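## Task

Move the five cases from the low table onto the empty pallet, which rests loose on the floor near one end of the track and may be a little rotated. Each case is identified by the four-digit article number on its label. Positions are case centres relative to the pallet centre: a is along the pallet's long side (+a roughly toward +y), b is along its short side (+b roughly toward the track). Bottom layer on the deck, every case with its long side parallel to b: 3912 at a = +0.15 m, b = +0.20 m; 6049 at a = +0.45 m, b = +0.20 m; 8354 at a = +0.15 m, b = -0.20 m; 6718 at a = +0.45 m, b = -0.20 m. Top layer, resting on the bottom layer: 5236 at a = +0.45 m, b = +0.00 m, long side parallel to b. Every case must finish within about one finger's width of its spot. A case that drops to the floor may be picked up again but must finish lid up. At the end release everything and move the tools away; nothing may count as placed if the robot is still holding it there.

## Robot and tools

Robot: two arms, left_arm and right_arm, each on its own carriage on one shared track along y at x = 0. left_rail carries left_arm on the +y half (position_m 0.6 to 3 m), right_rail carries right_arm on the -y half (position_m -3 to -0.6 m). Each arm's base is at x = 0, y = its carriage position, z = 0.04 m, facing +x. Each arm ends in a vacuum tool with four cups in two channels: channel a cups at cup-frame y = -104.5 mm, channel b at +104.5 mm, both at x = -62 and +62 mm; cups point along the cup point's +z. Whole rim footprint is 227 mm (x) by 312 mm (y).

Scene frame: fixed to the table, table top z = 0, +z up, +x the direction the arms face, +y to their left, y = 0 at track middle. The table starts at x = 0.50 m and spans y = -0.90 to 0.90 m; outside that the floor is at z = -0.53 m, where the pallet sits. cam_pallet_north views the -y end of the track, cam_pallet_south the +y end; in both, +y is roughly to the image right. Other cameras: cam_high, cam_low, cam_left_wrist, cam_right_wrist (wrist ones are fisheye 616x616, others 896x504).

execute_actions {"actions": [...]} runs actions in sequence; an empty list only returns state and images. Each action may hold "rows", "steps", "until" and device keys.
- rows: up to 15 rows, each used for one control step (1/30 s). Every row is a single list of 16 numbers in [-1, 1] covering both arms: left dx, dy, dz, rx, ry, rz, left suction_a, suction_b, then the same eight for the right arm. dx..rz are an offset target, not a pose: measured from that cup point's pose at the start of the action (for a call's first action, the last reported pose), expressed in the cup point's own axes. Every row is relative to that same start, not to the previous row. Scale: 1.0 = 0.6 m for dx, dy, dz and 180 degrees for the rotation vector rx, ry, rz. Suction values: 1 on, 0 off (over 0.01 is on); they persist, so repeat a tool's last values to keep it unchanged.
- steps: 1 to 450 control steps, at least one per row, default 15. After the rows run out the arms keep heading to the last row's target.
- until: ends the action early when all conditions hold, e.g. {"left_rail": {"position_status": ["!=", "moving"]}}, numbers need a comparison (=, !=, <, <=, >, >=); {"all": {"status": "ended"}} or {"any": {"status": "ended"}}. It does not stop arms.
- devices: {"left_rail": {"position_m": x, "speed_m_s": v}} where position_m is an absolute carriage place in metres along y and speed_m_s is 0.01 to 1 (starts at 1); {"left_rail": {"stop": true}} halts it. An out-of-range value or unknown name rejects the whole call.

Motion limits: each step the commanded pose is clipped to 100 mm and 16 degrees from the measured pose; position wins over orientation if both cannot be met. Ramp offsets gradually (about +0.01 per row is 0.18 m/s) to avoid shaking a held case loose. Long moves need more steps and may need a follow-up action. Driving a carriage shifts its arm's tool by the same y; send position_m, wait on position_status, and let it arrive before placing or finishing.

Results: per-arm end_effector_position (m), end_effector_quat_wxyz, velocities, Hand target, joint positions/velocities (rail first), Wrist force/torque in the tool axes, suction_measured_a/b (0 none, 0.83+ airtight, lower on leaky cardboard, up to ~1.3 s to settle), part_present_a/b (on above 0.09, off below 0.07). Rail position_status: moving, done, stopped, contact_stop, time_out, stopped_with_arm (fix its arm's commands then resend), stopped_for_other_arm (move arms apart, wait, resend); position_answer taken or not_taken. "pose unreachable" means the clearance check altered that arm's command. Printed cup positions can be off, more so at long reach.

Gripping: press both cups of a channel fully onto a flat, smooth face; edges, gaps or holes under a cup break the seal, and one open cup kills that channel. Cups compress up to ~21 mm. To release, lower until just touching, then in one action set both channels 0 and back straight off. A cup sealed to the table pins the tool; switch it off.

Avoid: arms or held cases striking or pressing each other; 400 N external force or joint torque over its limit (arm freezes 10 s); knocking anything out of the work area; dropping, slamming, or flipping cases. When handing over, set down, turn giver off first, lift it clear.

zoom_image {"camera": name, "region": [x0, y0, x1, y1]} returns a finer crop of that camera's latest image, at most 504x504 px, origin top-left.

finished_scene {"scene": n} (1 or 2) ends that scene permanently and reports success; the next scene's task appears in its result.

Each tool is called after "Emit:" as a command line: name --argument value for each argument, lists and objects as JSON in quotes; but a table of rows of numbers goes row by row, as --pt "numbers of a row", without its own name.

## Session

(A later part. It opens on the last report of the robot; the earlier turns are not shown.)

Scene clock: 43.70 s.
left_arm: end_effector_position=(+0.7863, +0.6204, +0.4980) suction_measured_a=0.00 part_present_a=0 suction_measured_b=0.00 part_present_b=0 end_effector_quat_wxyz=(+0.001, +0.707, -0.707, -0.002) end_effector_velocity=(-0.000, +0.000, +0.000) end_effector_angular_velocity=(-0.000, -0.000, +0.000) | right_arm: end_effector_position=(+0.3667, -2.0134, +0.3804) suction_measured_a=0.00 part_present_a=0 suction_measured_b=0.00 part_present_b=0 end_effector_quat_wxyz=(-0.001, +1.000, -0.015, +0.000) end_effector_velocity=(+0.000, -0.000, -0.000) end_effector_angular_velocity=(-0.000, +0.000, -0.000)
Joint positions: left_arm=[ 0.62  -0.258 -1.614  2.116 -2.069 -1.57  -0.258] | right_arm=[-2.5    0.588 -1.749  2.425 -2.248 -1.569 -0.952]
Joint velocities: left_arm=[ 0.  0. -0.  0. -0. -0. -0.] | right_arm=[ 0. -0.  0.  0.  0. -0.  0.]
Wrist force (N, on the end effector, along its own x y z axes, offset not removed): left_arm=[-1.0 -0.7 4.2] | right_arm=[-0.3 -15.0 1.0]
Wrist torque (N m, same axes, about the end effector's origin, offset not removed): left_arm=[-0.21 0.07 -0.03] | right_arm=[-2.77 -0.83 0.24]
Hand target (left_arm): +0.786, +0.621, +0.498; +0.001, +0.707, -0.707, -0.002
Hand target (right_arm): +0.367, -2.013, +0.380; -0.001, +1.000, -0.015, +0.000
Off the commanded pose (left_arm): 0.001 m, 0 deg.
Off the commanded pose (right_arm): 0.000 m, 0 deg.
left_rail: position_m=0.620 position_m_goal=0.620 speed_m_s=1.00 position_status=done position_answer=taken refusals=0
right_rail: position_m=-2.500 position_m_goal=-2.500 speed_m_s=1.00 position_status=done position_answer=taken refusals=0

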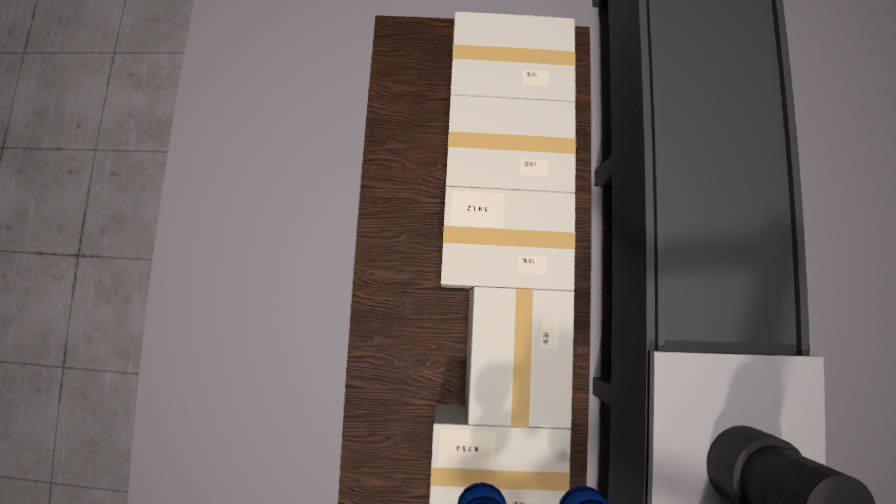

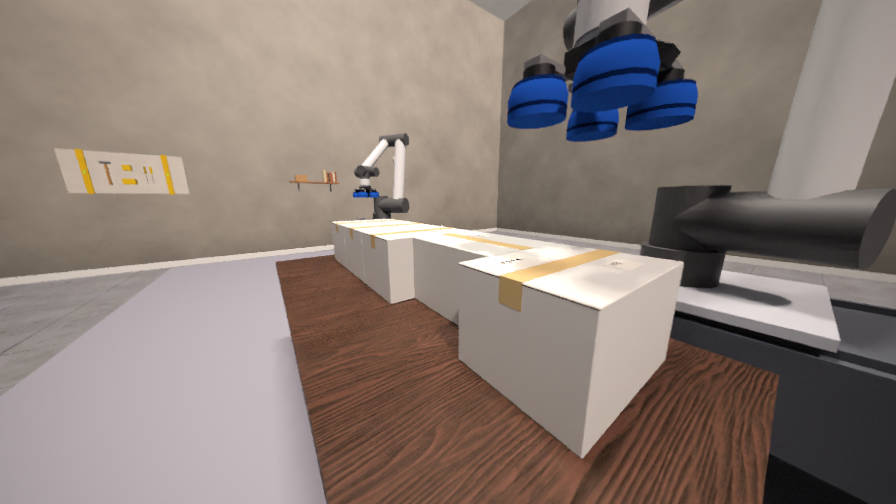

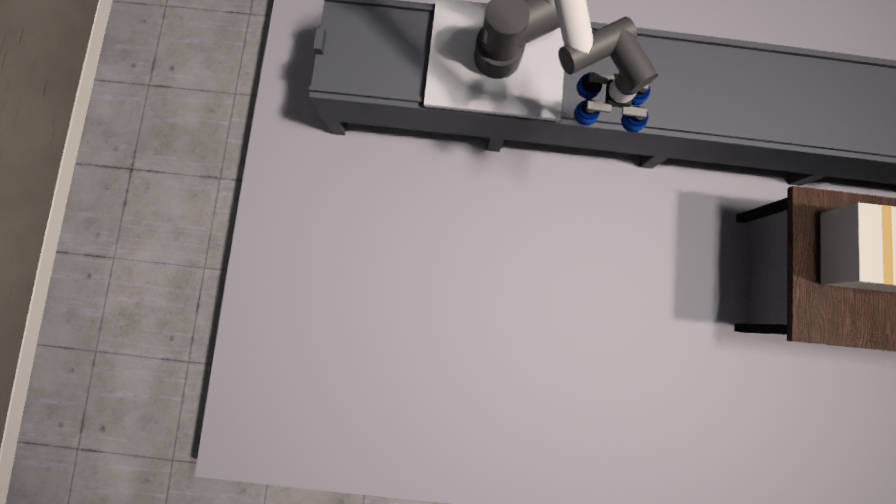

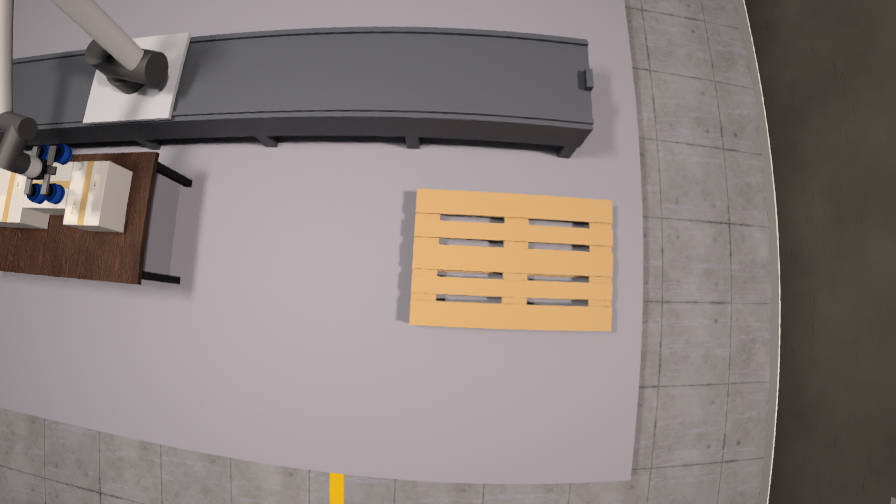

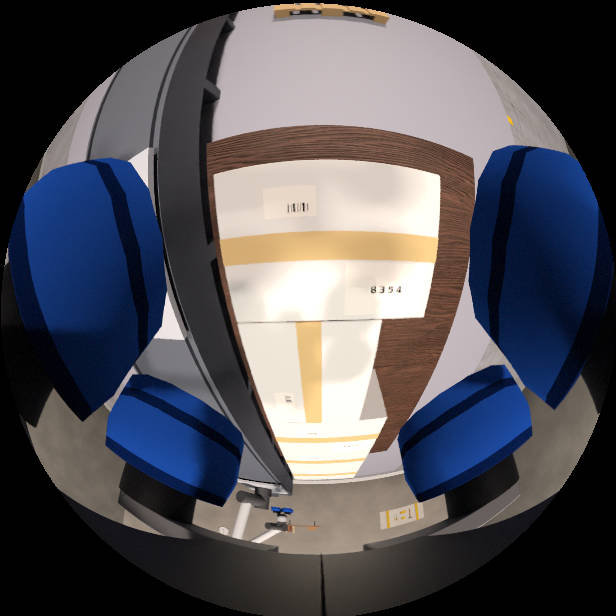

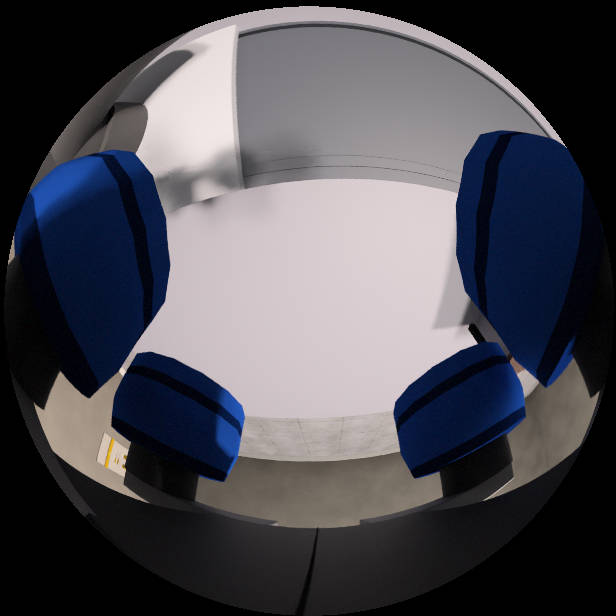

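Emit:
execute_actions --actions '[{"rows":[[0.008,-0.048,0,0,0,0,0,0,0,0,0,0,0,0,0,0]],"steps":20}]'

Emit:
zoom_image --camera "cam_left_wrist" --region '[190,130,442,350]'

Emit:
execute_actions --actions '[{"rows":[[0,0,0.38,0,0,0,0,0,0,0,0,0,0,0,0,0]],"steps":35}]'

Scene clock: 55.03 s.
left_arm: end_effector_position=(+0.8148, +0.6157, +0.4979) suction_measured_a=0.00 part_present_a=0 suction_measured_b=0.00 part_present_b=0 end_effector_quat_wxyz=(+0.001, +0.707, -0.707, -0.002) end_effector_velocity=(+0.002, -0.000, +0.000) end_effector_angular_velocity=(-0.000, -0.000, -0.000) | right_arm: end_effector_position=(+0.3667, -2.0134, +0.3804) suction_measured_a=0.00 part_present_a=0 suction_measured_b=0.00 part_present_b=0 end_effector_quat_wxyz=(-0.001, +1.000, -0.015, +0.000) end_effector_velocity=(+0.000, -0.000, -0.000) end_effector_angular_velocity=(-0.000, +0.000, +0.000)
Joint positions: left_arm=[ 0.62  -0.255 -1.579  2.082 -2.07  -1.57  -0.255] | right_arm=[-2.5    0.588 -1.749  2.425 -2.248 -1.569 -0.952]
Joint velocities: left_arm=[ 0.     0.     0.002 -0.002 -0.    -0.     0.   ] | right_arm=[ 0. -0.  0. -0.  0.  0. -0.]
Wrist force (N, on the end effector, along its own x y z axes, offset not removed): left_arm=[1.3 1.4 0.9] | right_arm=[1.8 -8.1 0.0]
Wrist torque (N m, same axes, about the end effector's origin, offset not removed): left_arm=[0.05 -0.32 -0.01] | right_arm=[-1.87 -1.16 0.05]
Hand target (left_arm): +0.815, +0.616, +0.498; +0.001, +0.707, -0.707, -0.002
Hand target (right_arm): +0.367, -2.013, +0.380; -0.001, +1.000, -0.015, +0.000
Off the commanded pose (left_arm): 0.000 m, 0 deg.
Off the commanded pose (right_arm): 0.000 m, 0 deg.
left_rail: position_m=0.620 position_m_goal=0.620 speed_m_s=1.00 position_status=done position_answer=taken refusals=0
right_rail: position_m=-2.500 position_m_goal=-2.500 speed_m_s=1.00 position_status=done position_answer=taken refusals=0

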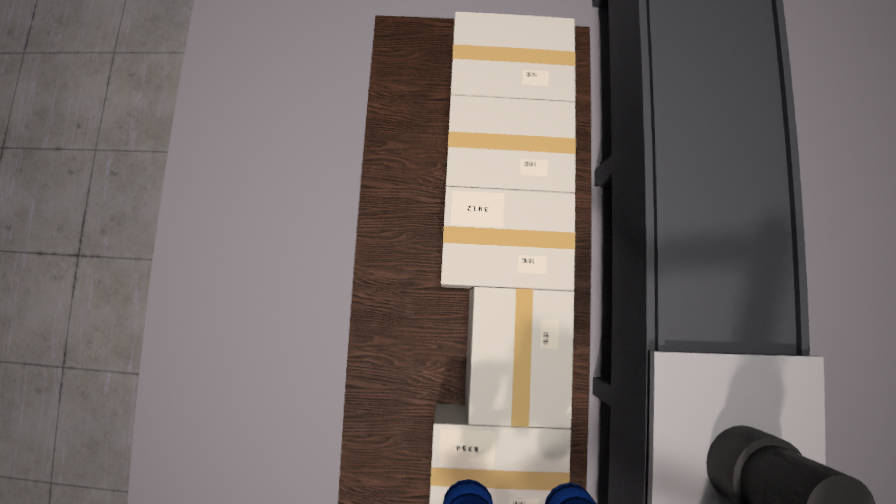

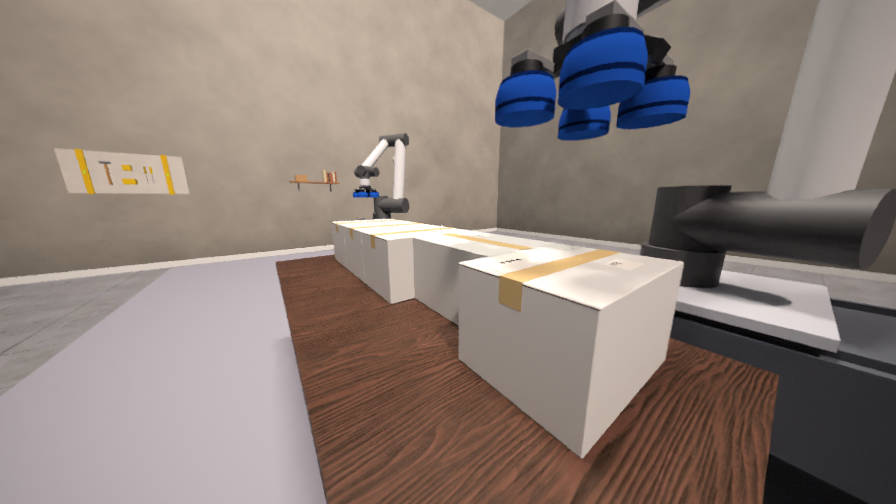

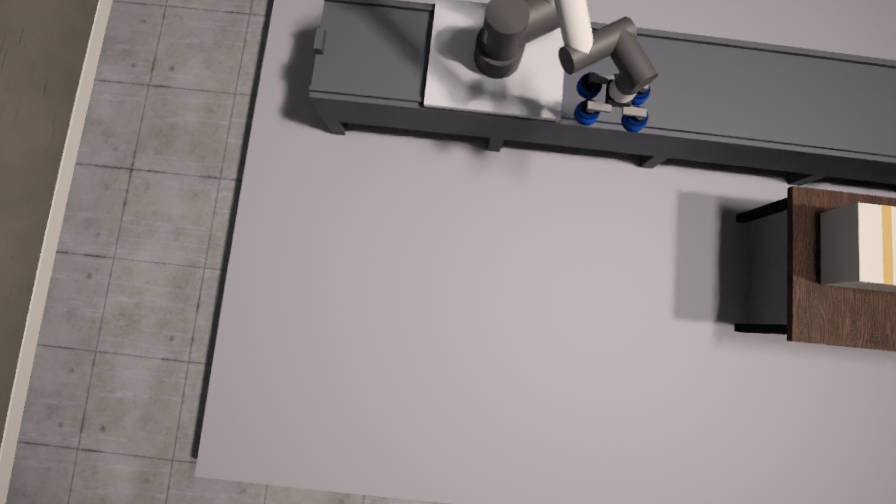

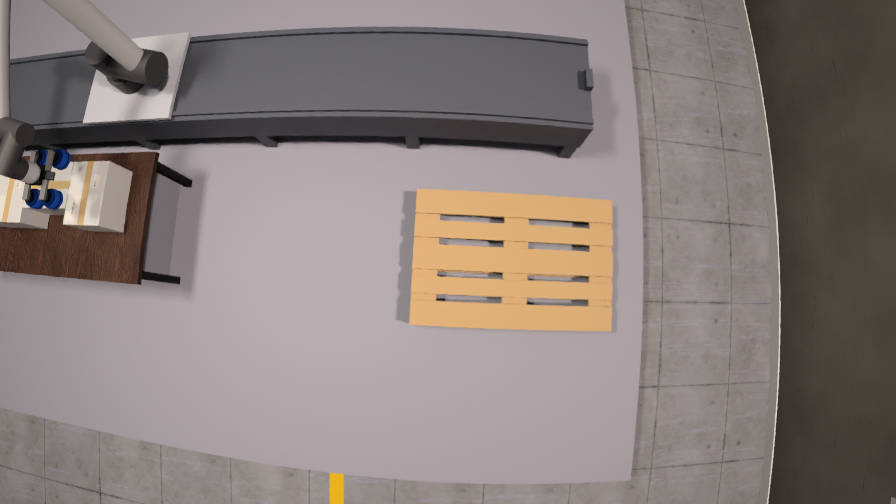

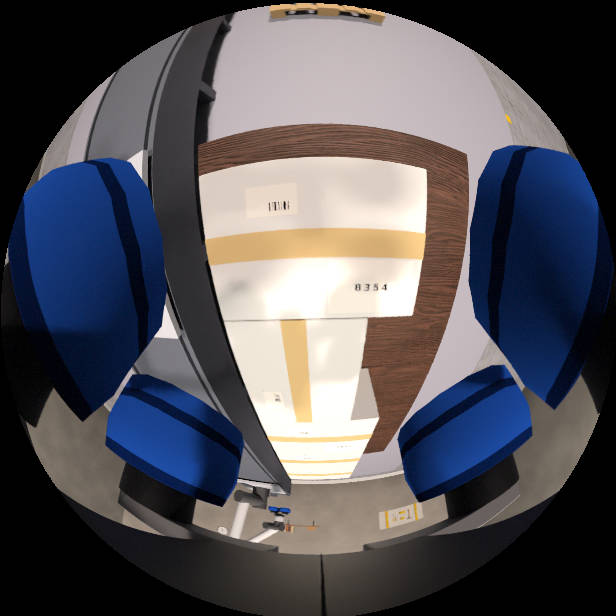

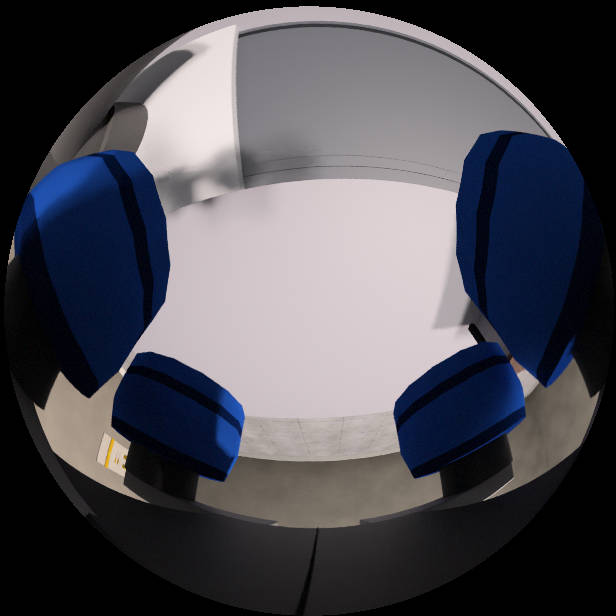

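Region (190, 130, 442, 350) of cam_left_wrist's 616x616 image, scaled by 2.000, with more detail than that image has; it fills the top 440 rows of this view, and the rest is white.

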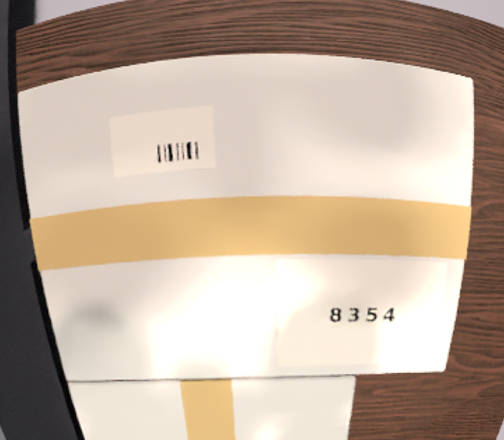

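Scene clock: 56.20 s.
left_arm: end_effector_position=(+0.8143, +0.6158, +0.2702) suction_measured_a=0.00 part_present_a=0 suction_measured_b=0.00 part_present_b=0 end_effector_quat_wxyz=(+0.001, +0.707, -0.707, -0.002) end_effector_velocity=(+0.000, +0.000, -0.001) end_effector_angular_velocity=(-0.000, -0.000, +0.000) | right_arm: end_effector_position=(+0.3667, -2.0134, +0.3804) suction_measured_a=0.00 part_present_a=0 suction_measured_b=0.00 part_present_b=0 end_effector_quat_wxyz=(-0.001, +1.000, -0.015, +0.000) end_effector_velocity=(-0.000, -0.000, +0.000) end_effector_angular_velocity=(+0.000, -0.000, -0.000)
Joint positions: left_arm=[ 0.62  -0.255 -1.375  2.257 -2.449 -1.57  -0.255] | right_arm=[-2.5    0.588 -1.749  2.425 -2.248 -1.569 -0.952]
Joint velocities: left_arm=[ 0.     0.     0.002  0.001 -0.003  0.     0.   ] | right_arm=[ 0. -0. -0.  0.  0.  0.  0.]
Wrist force (N, on the end effector, along its own x y z axes, offset not removed): left_arm=[-1.4 0.2 2.4] | right_arm=[8.6 -10.0 -3.9]
Wrist torque (N m, same axes, about the end effector's origin, offset not removed): left_arm=[-0.21 0.01 0.03] | right_arm=[-1.96 -2.11 0.25]
Hand target (left_arm): +0.814, +0.616, +0.270; +0.001, +0.707, -0.707, -0.002
Hand target (right_arm): +0.367, -2.013, +0.380; -0.001, +1.000, -0.015, +0.000
Off the commanded pose (left_arm): 0.001 m, 0 deg.
Off the commanded pose (right_arm): 0.000 m, 0 deg.
left_rail: position_m=0.620 position_m_goal=0.620 speed_m_s=1.00 position_status=done position_answer=taken refusals=0
right_rail: position_m=-2.500 position_m_goal=-2.500 speed_m_s=1.00 position_status=done position_answer=taken refusals=0

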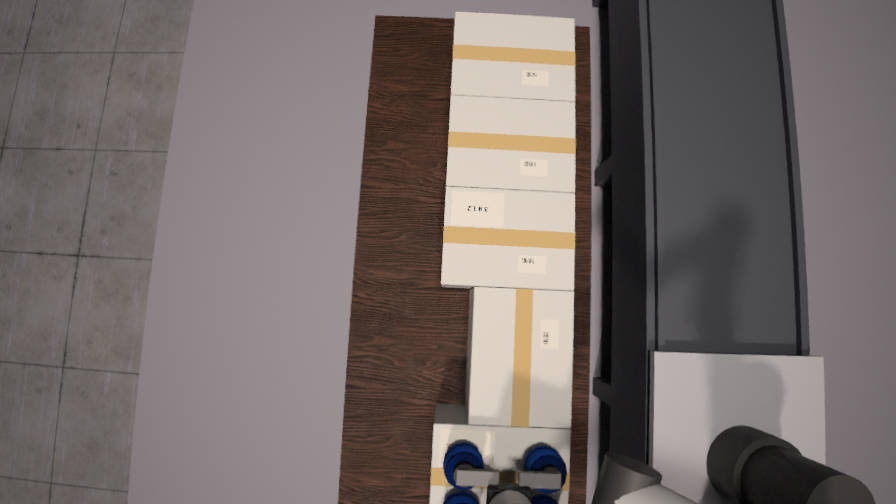

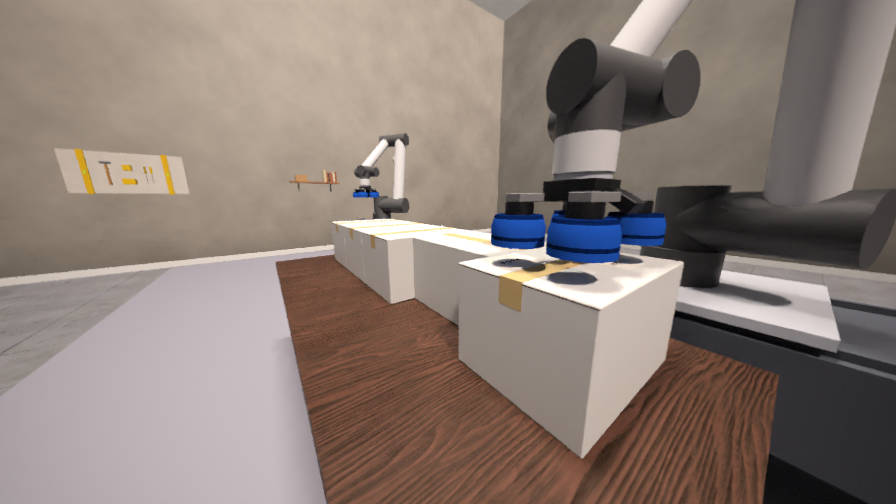

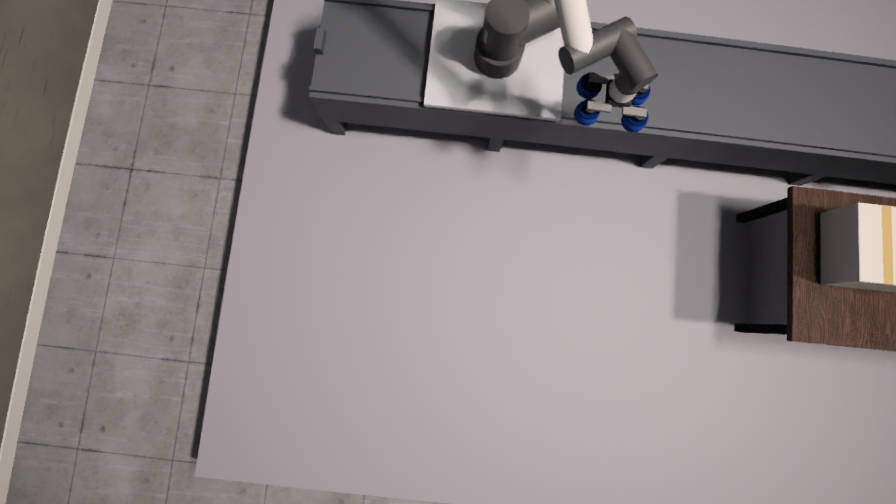

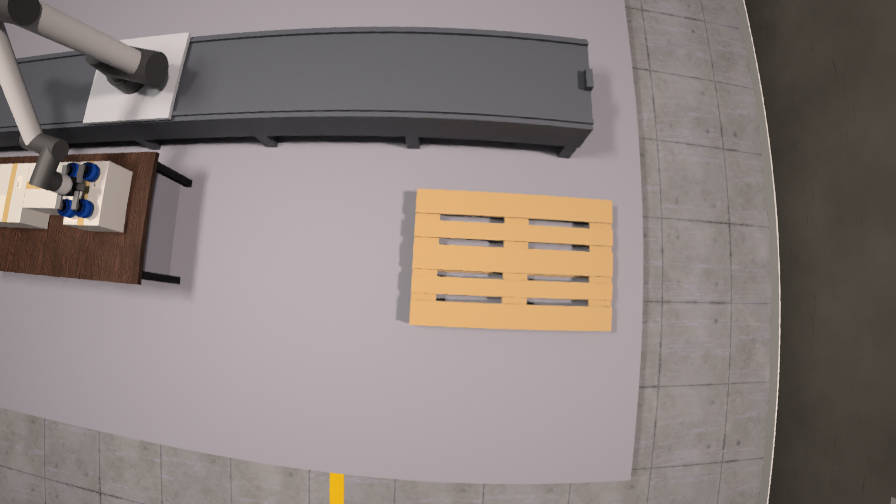

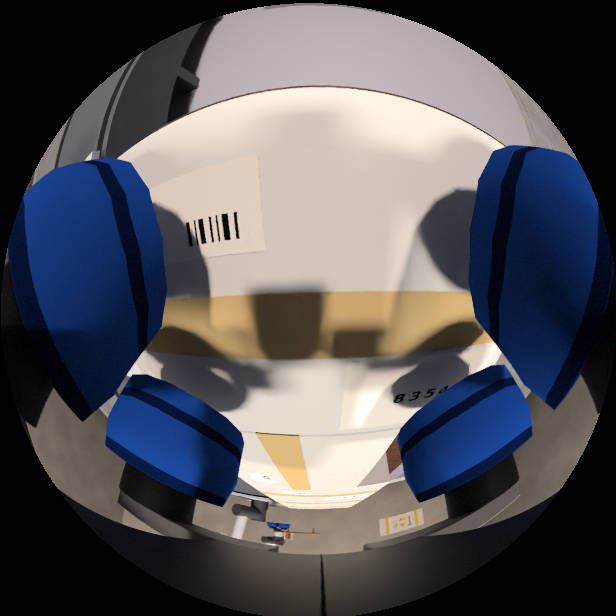

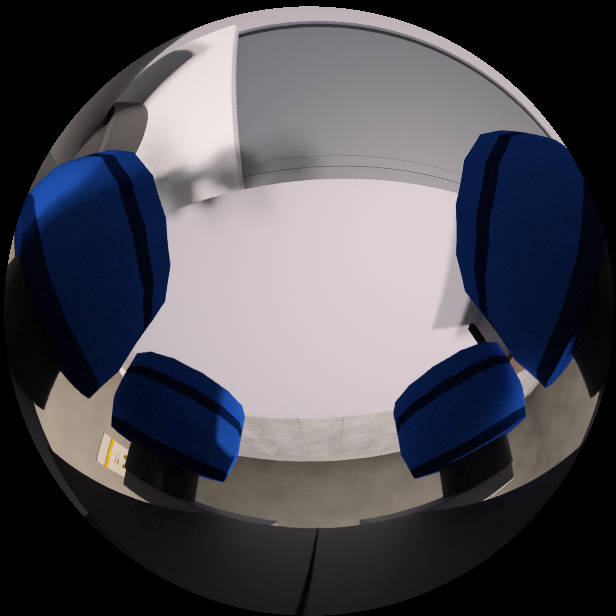

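Emit:
execute_actions --actions '[{"rows":[[0,0,0.07,0,0,0,0,0,0,0,0,0,0,0,0,0]],"steps":20}]'

Scene clock: 62.50 s.
left_arm: end_effector_position=(+0.8142, +0.6158, +0.2286) suction_measured_a=0.00 part_present_a=0 suction_measured_b=0.00 part_present_b=0 end_effector_quat_wxyz=(+0.001, +0.707, -0.707, -0.002) end_effector_velocity=(+0.000, -0.000, -0.003) end_effector_angular_velocity=(-0.000, -0.001, -0.000) | right_arm: end_effector_position=(+0.3667, -2.0134, +0.3804) suction_measured_a=0.00 part_present_a=0 suction_measured_b=0.00 part_present_b=0 end_effector_quat_wxyz=(-0.001, +1.000, -0.015, +0.000) end_effector_velocity=(+0.000, -0.000, -0.000) end_effector_angular_velocity=(-0.000, +0.000, -0.000)
Joint positions: left_arm=[ 0.62  -0.255 -1.325  2.28  -2.522 -1.57  -0.255] | right_arm=[-2.5    0.588 -1.749  2.425 -2.248 -1.569 -0.952]
Joint velocities: left_arm=[ 0.    -0.     0.004  0.001 -0.006  0.     0.   ] | right_arm=[ 0. -0.  0.  0.  0. -0.  0.]
Wrist force (N, on the end effector, along its own x y z axes, offset not removed): left_arm=[0.7 0.6 -1.2] | right_arm=[-0.8 -12.8 -3.1]
Wrist torque (N m, same axes, about the end effector's origin, offset not removed): left_arm=[-0.10 -0.28 0.10] | right_arm=[-2.34 -0.77 0.16]
Hand target (left_arm): +0.814, +0.616, +0.228; +0.001, +0.707, -0.707, -0.002
Hand target (right_arm): +0.367, -2.013, +0.380; -0.001, +1.000, -0.015, +0.000
Off the commanded pose (left_arm): 0.000 m, 0 deg.
Off the commanded pose (right_arm): 0.000 m, 0 deg.
left_rail: position_m=0.620 position_m_goal=0.620 speed_m_s=1.00 position_status=done position_answer=taken refusals=0
right_rail: position_m=-2.500 position_m_goal=-2.500 speed_m_s=1.00 position_status=done position_answer=taken refusals=0

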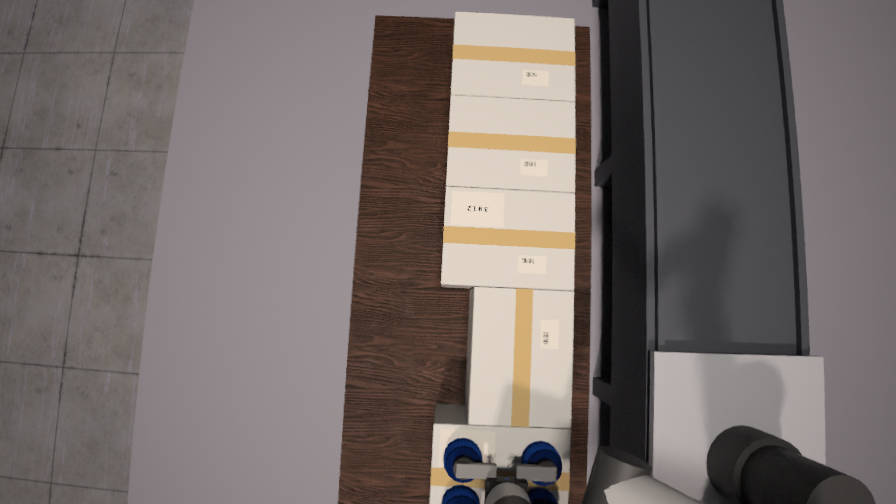

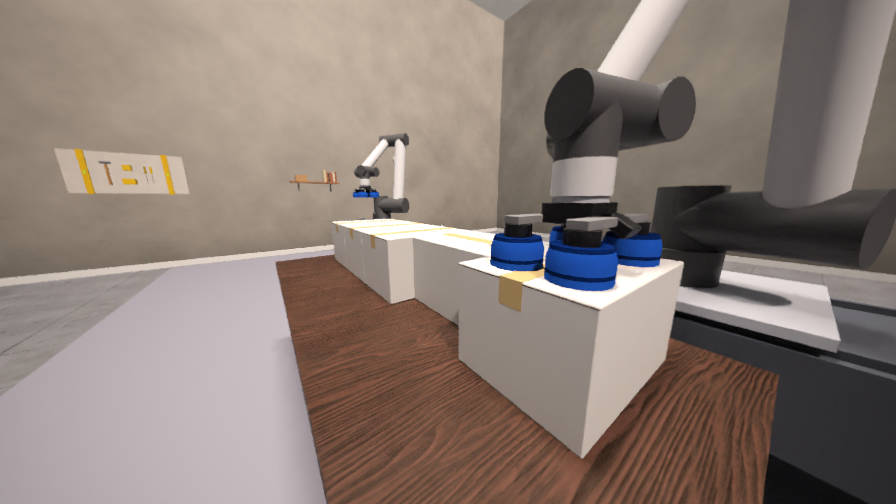

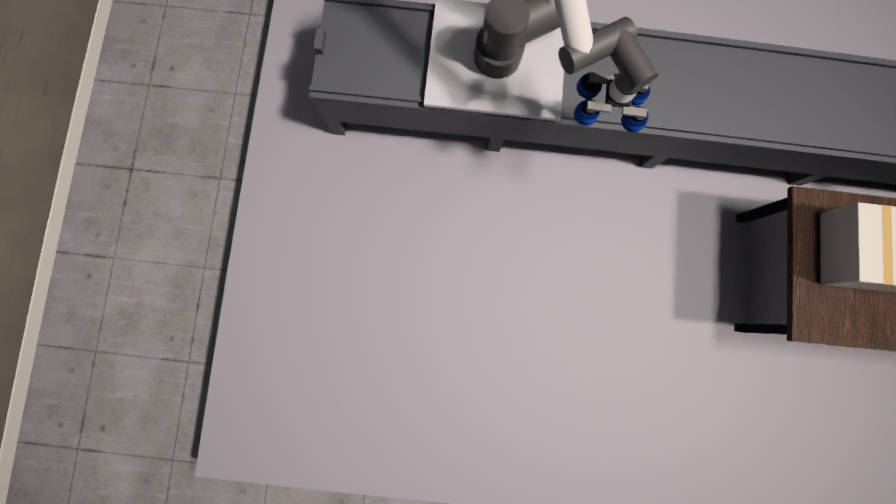

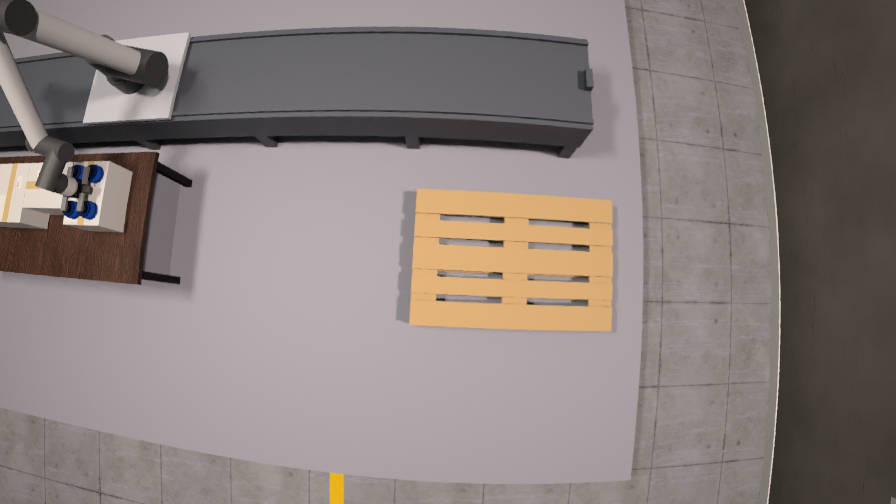

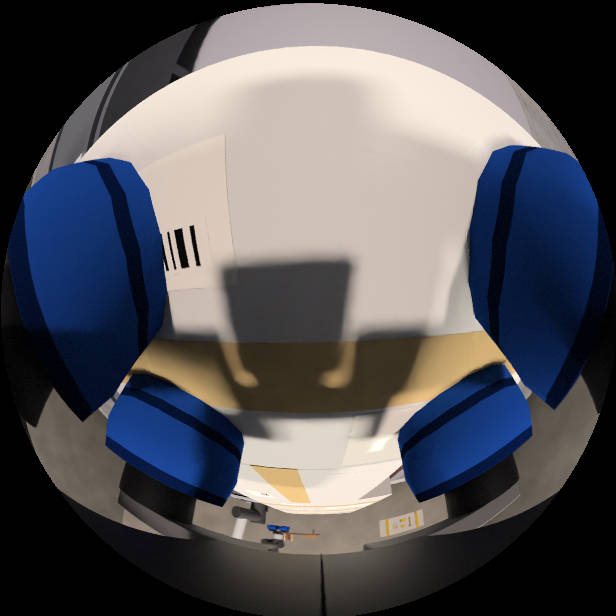

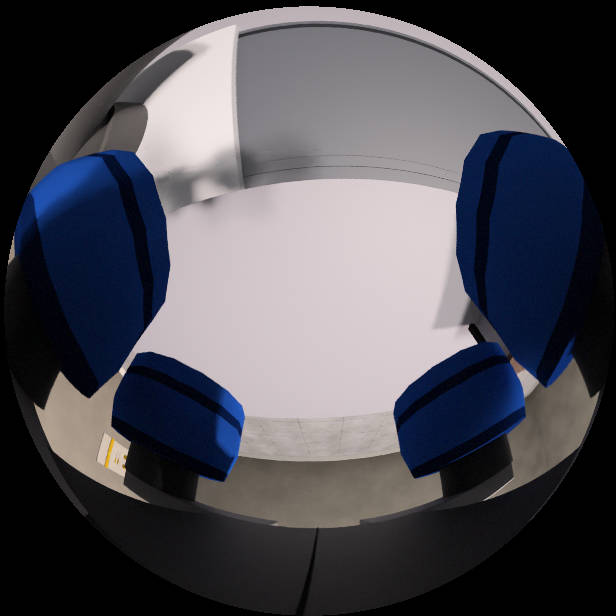

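Emit:
execute_actions --actions '[{"rows":[[0,0,0.03,0,0,0,1,1,0,0,0,0,0,0,0,0]],"steps":30}]'

Scene clock: 65.90 s.
left_arm: end_effector_position=(+0.8142, +0.6158, +0.2107) suction_measured_a=0.96 part_present_a=1 suction_measured_b=0.96 part_present_b=1 end_effector_quat_wxyz=(+0.001, +0.707, -0.707, -0.002) end_effector_velocity=(-0.000, +0.000, -0.000) end_effector_angular_velocity=(+0.000, +0.000, -0.000) | right_arm: end_effector_position=(+0.3667, -2.0134, +0.3804) suction_measured_a=0.00 part_present_a=0 suction_measured_b=0.00 part_present_b=0 end_effector_quat_wxyz=(-0.001, +1.000, -0.015, +0.000) end_effector_velocity=(-0.000, +0.000, +0.000) end_effector_angular_velocity=(+0.000, -0.000, +0.000)
Joint positions: left_arm=[ 0.62  -0.255 -1.302  2.289 -2.553 -1.57  -0.255] | right_arm=[-2.5    0.588 -1.749  2.425 -2.248 -1.569 -0.952]
Joint velocities: left_arm=[ 0.  0.  0.  0. -0. -0.  0.] | right_arm=[ 0.  0. -0. -0. -0.  0. -0.]
Wrist force (N, on the end effector, along its own x y z axes, offset not removed): left_arm=[-1.3 -0.3 -32.6] | right_arm=[6.6 -12.1 -8.0]
Wrist torque (N m, same axes, about the end effector's origin, offset not removed): left_arm=[2.73 -0.54 0.03] | right_arm=[-2.08 -1.53 0.22]
Hand target (left_arm): +0.814, +0.616, +0.211; +0.001, +0.707, -0.707, -0.002
Hand target (right_arm): +0.367, -2.013, +0.380; -0.001, +1.000, -0.015, +0.000
Off the commanded pose (left_arm): 0.000 m, 0 deg.
Off the commanded pose (right_arm): 0.000 m, 0 deg.
left_rail: position_m=0.620 position_m_goal=0.620 speed_m_s=1.00 position_status=done position_answer=taken refusals=0
right_rail: position_m=-2.500 position_m_goal=-2.500 speed_m_s=1.00 position_status=done position_answer=taken refusals=0

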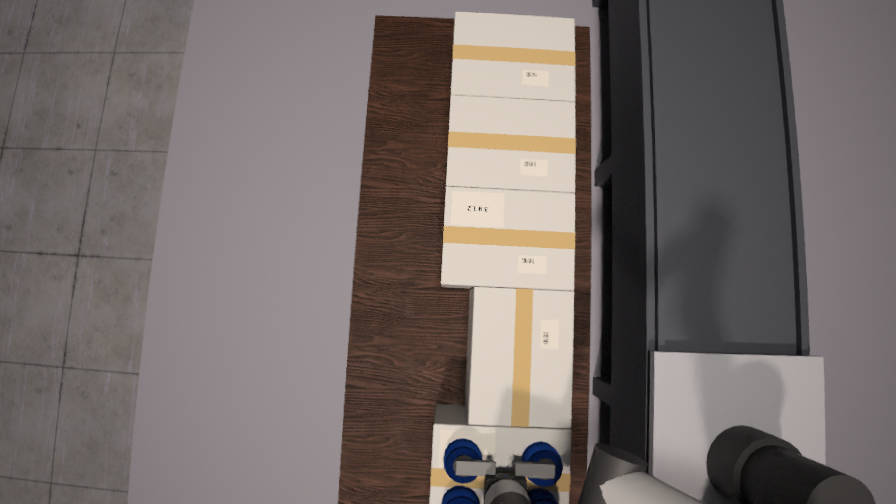

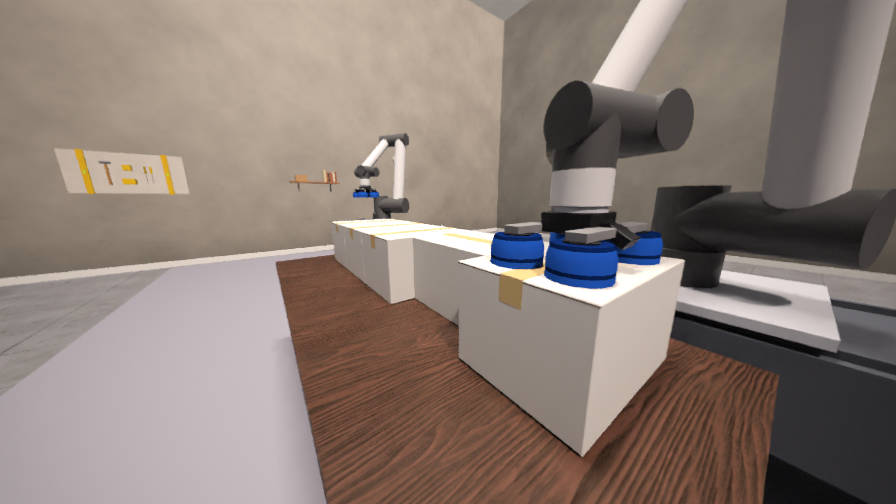

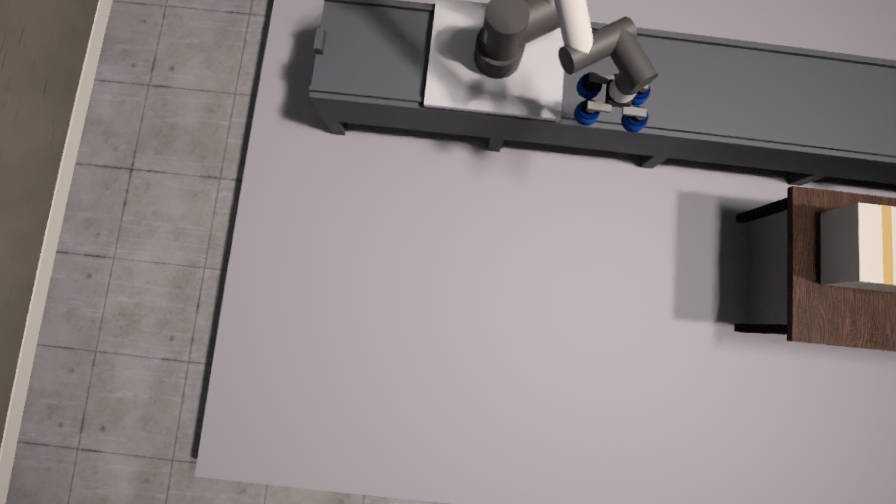

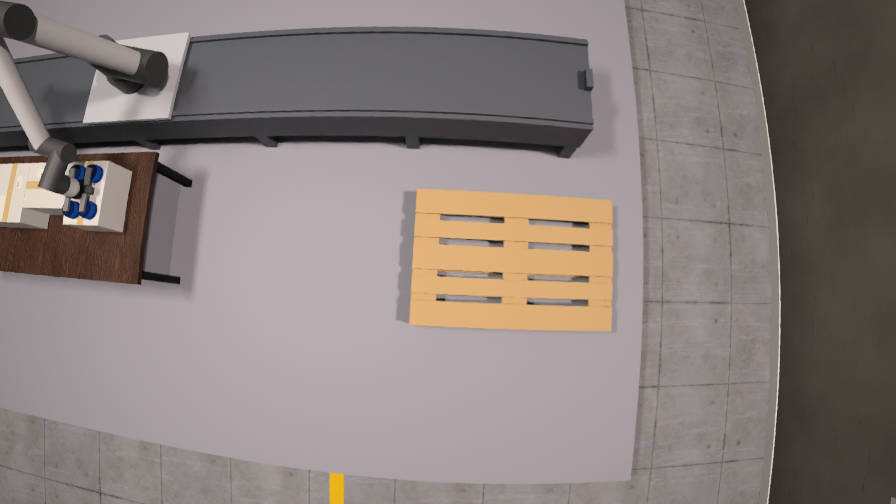

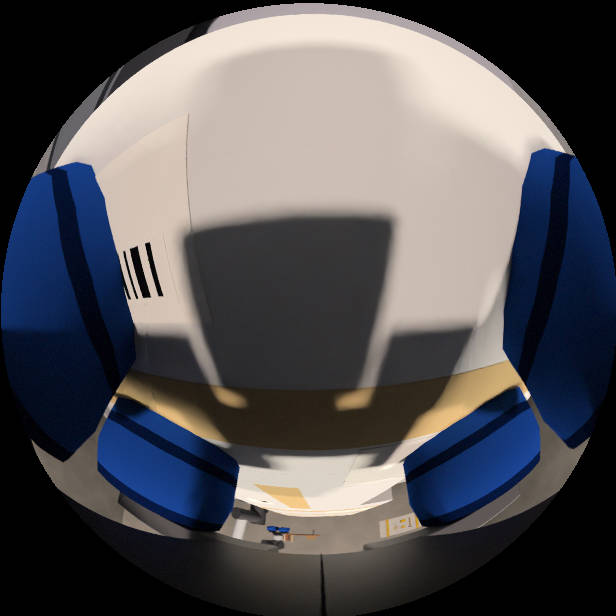

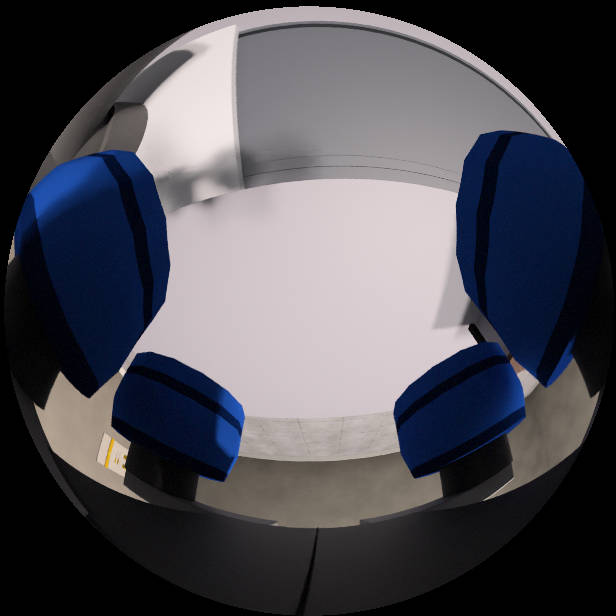

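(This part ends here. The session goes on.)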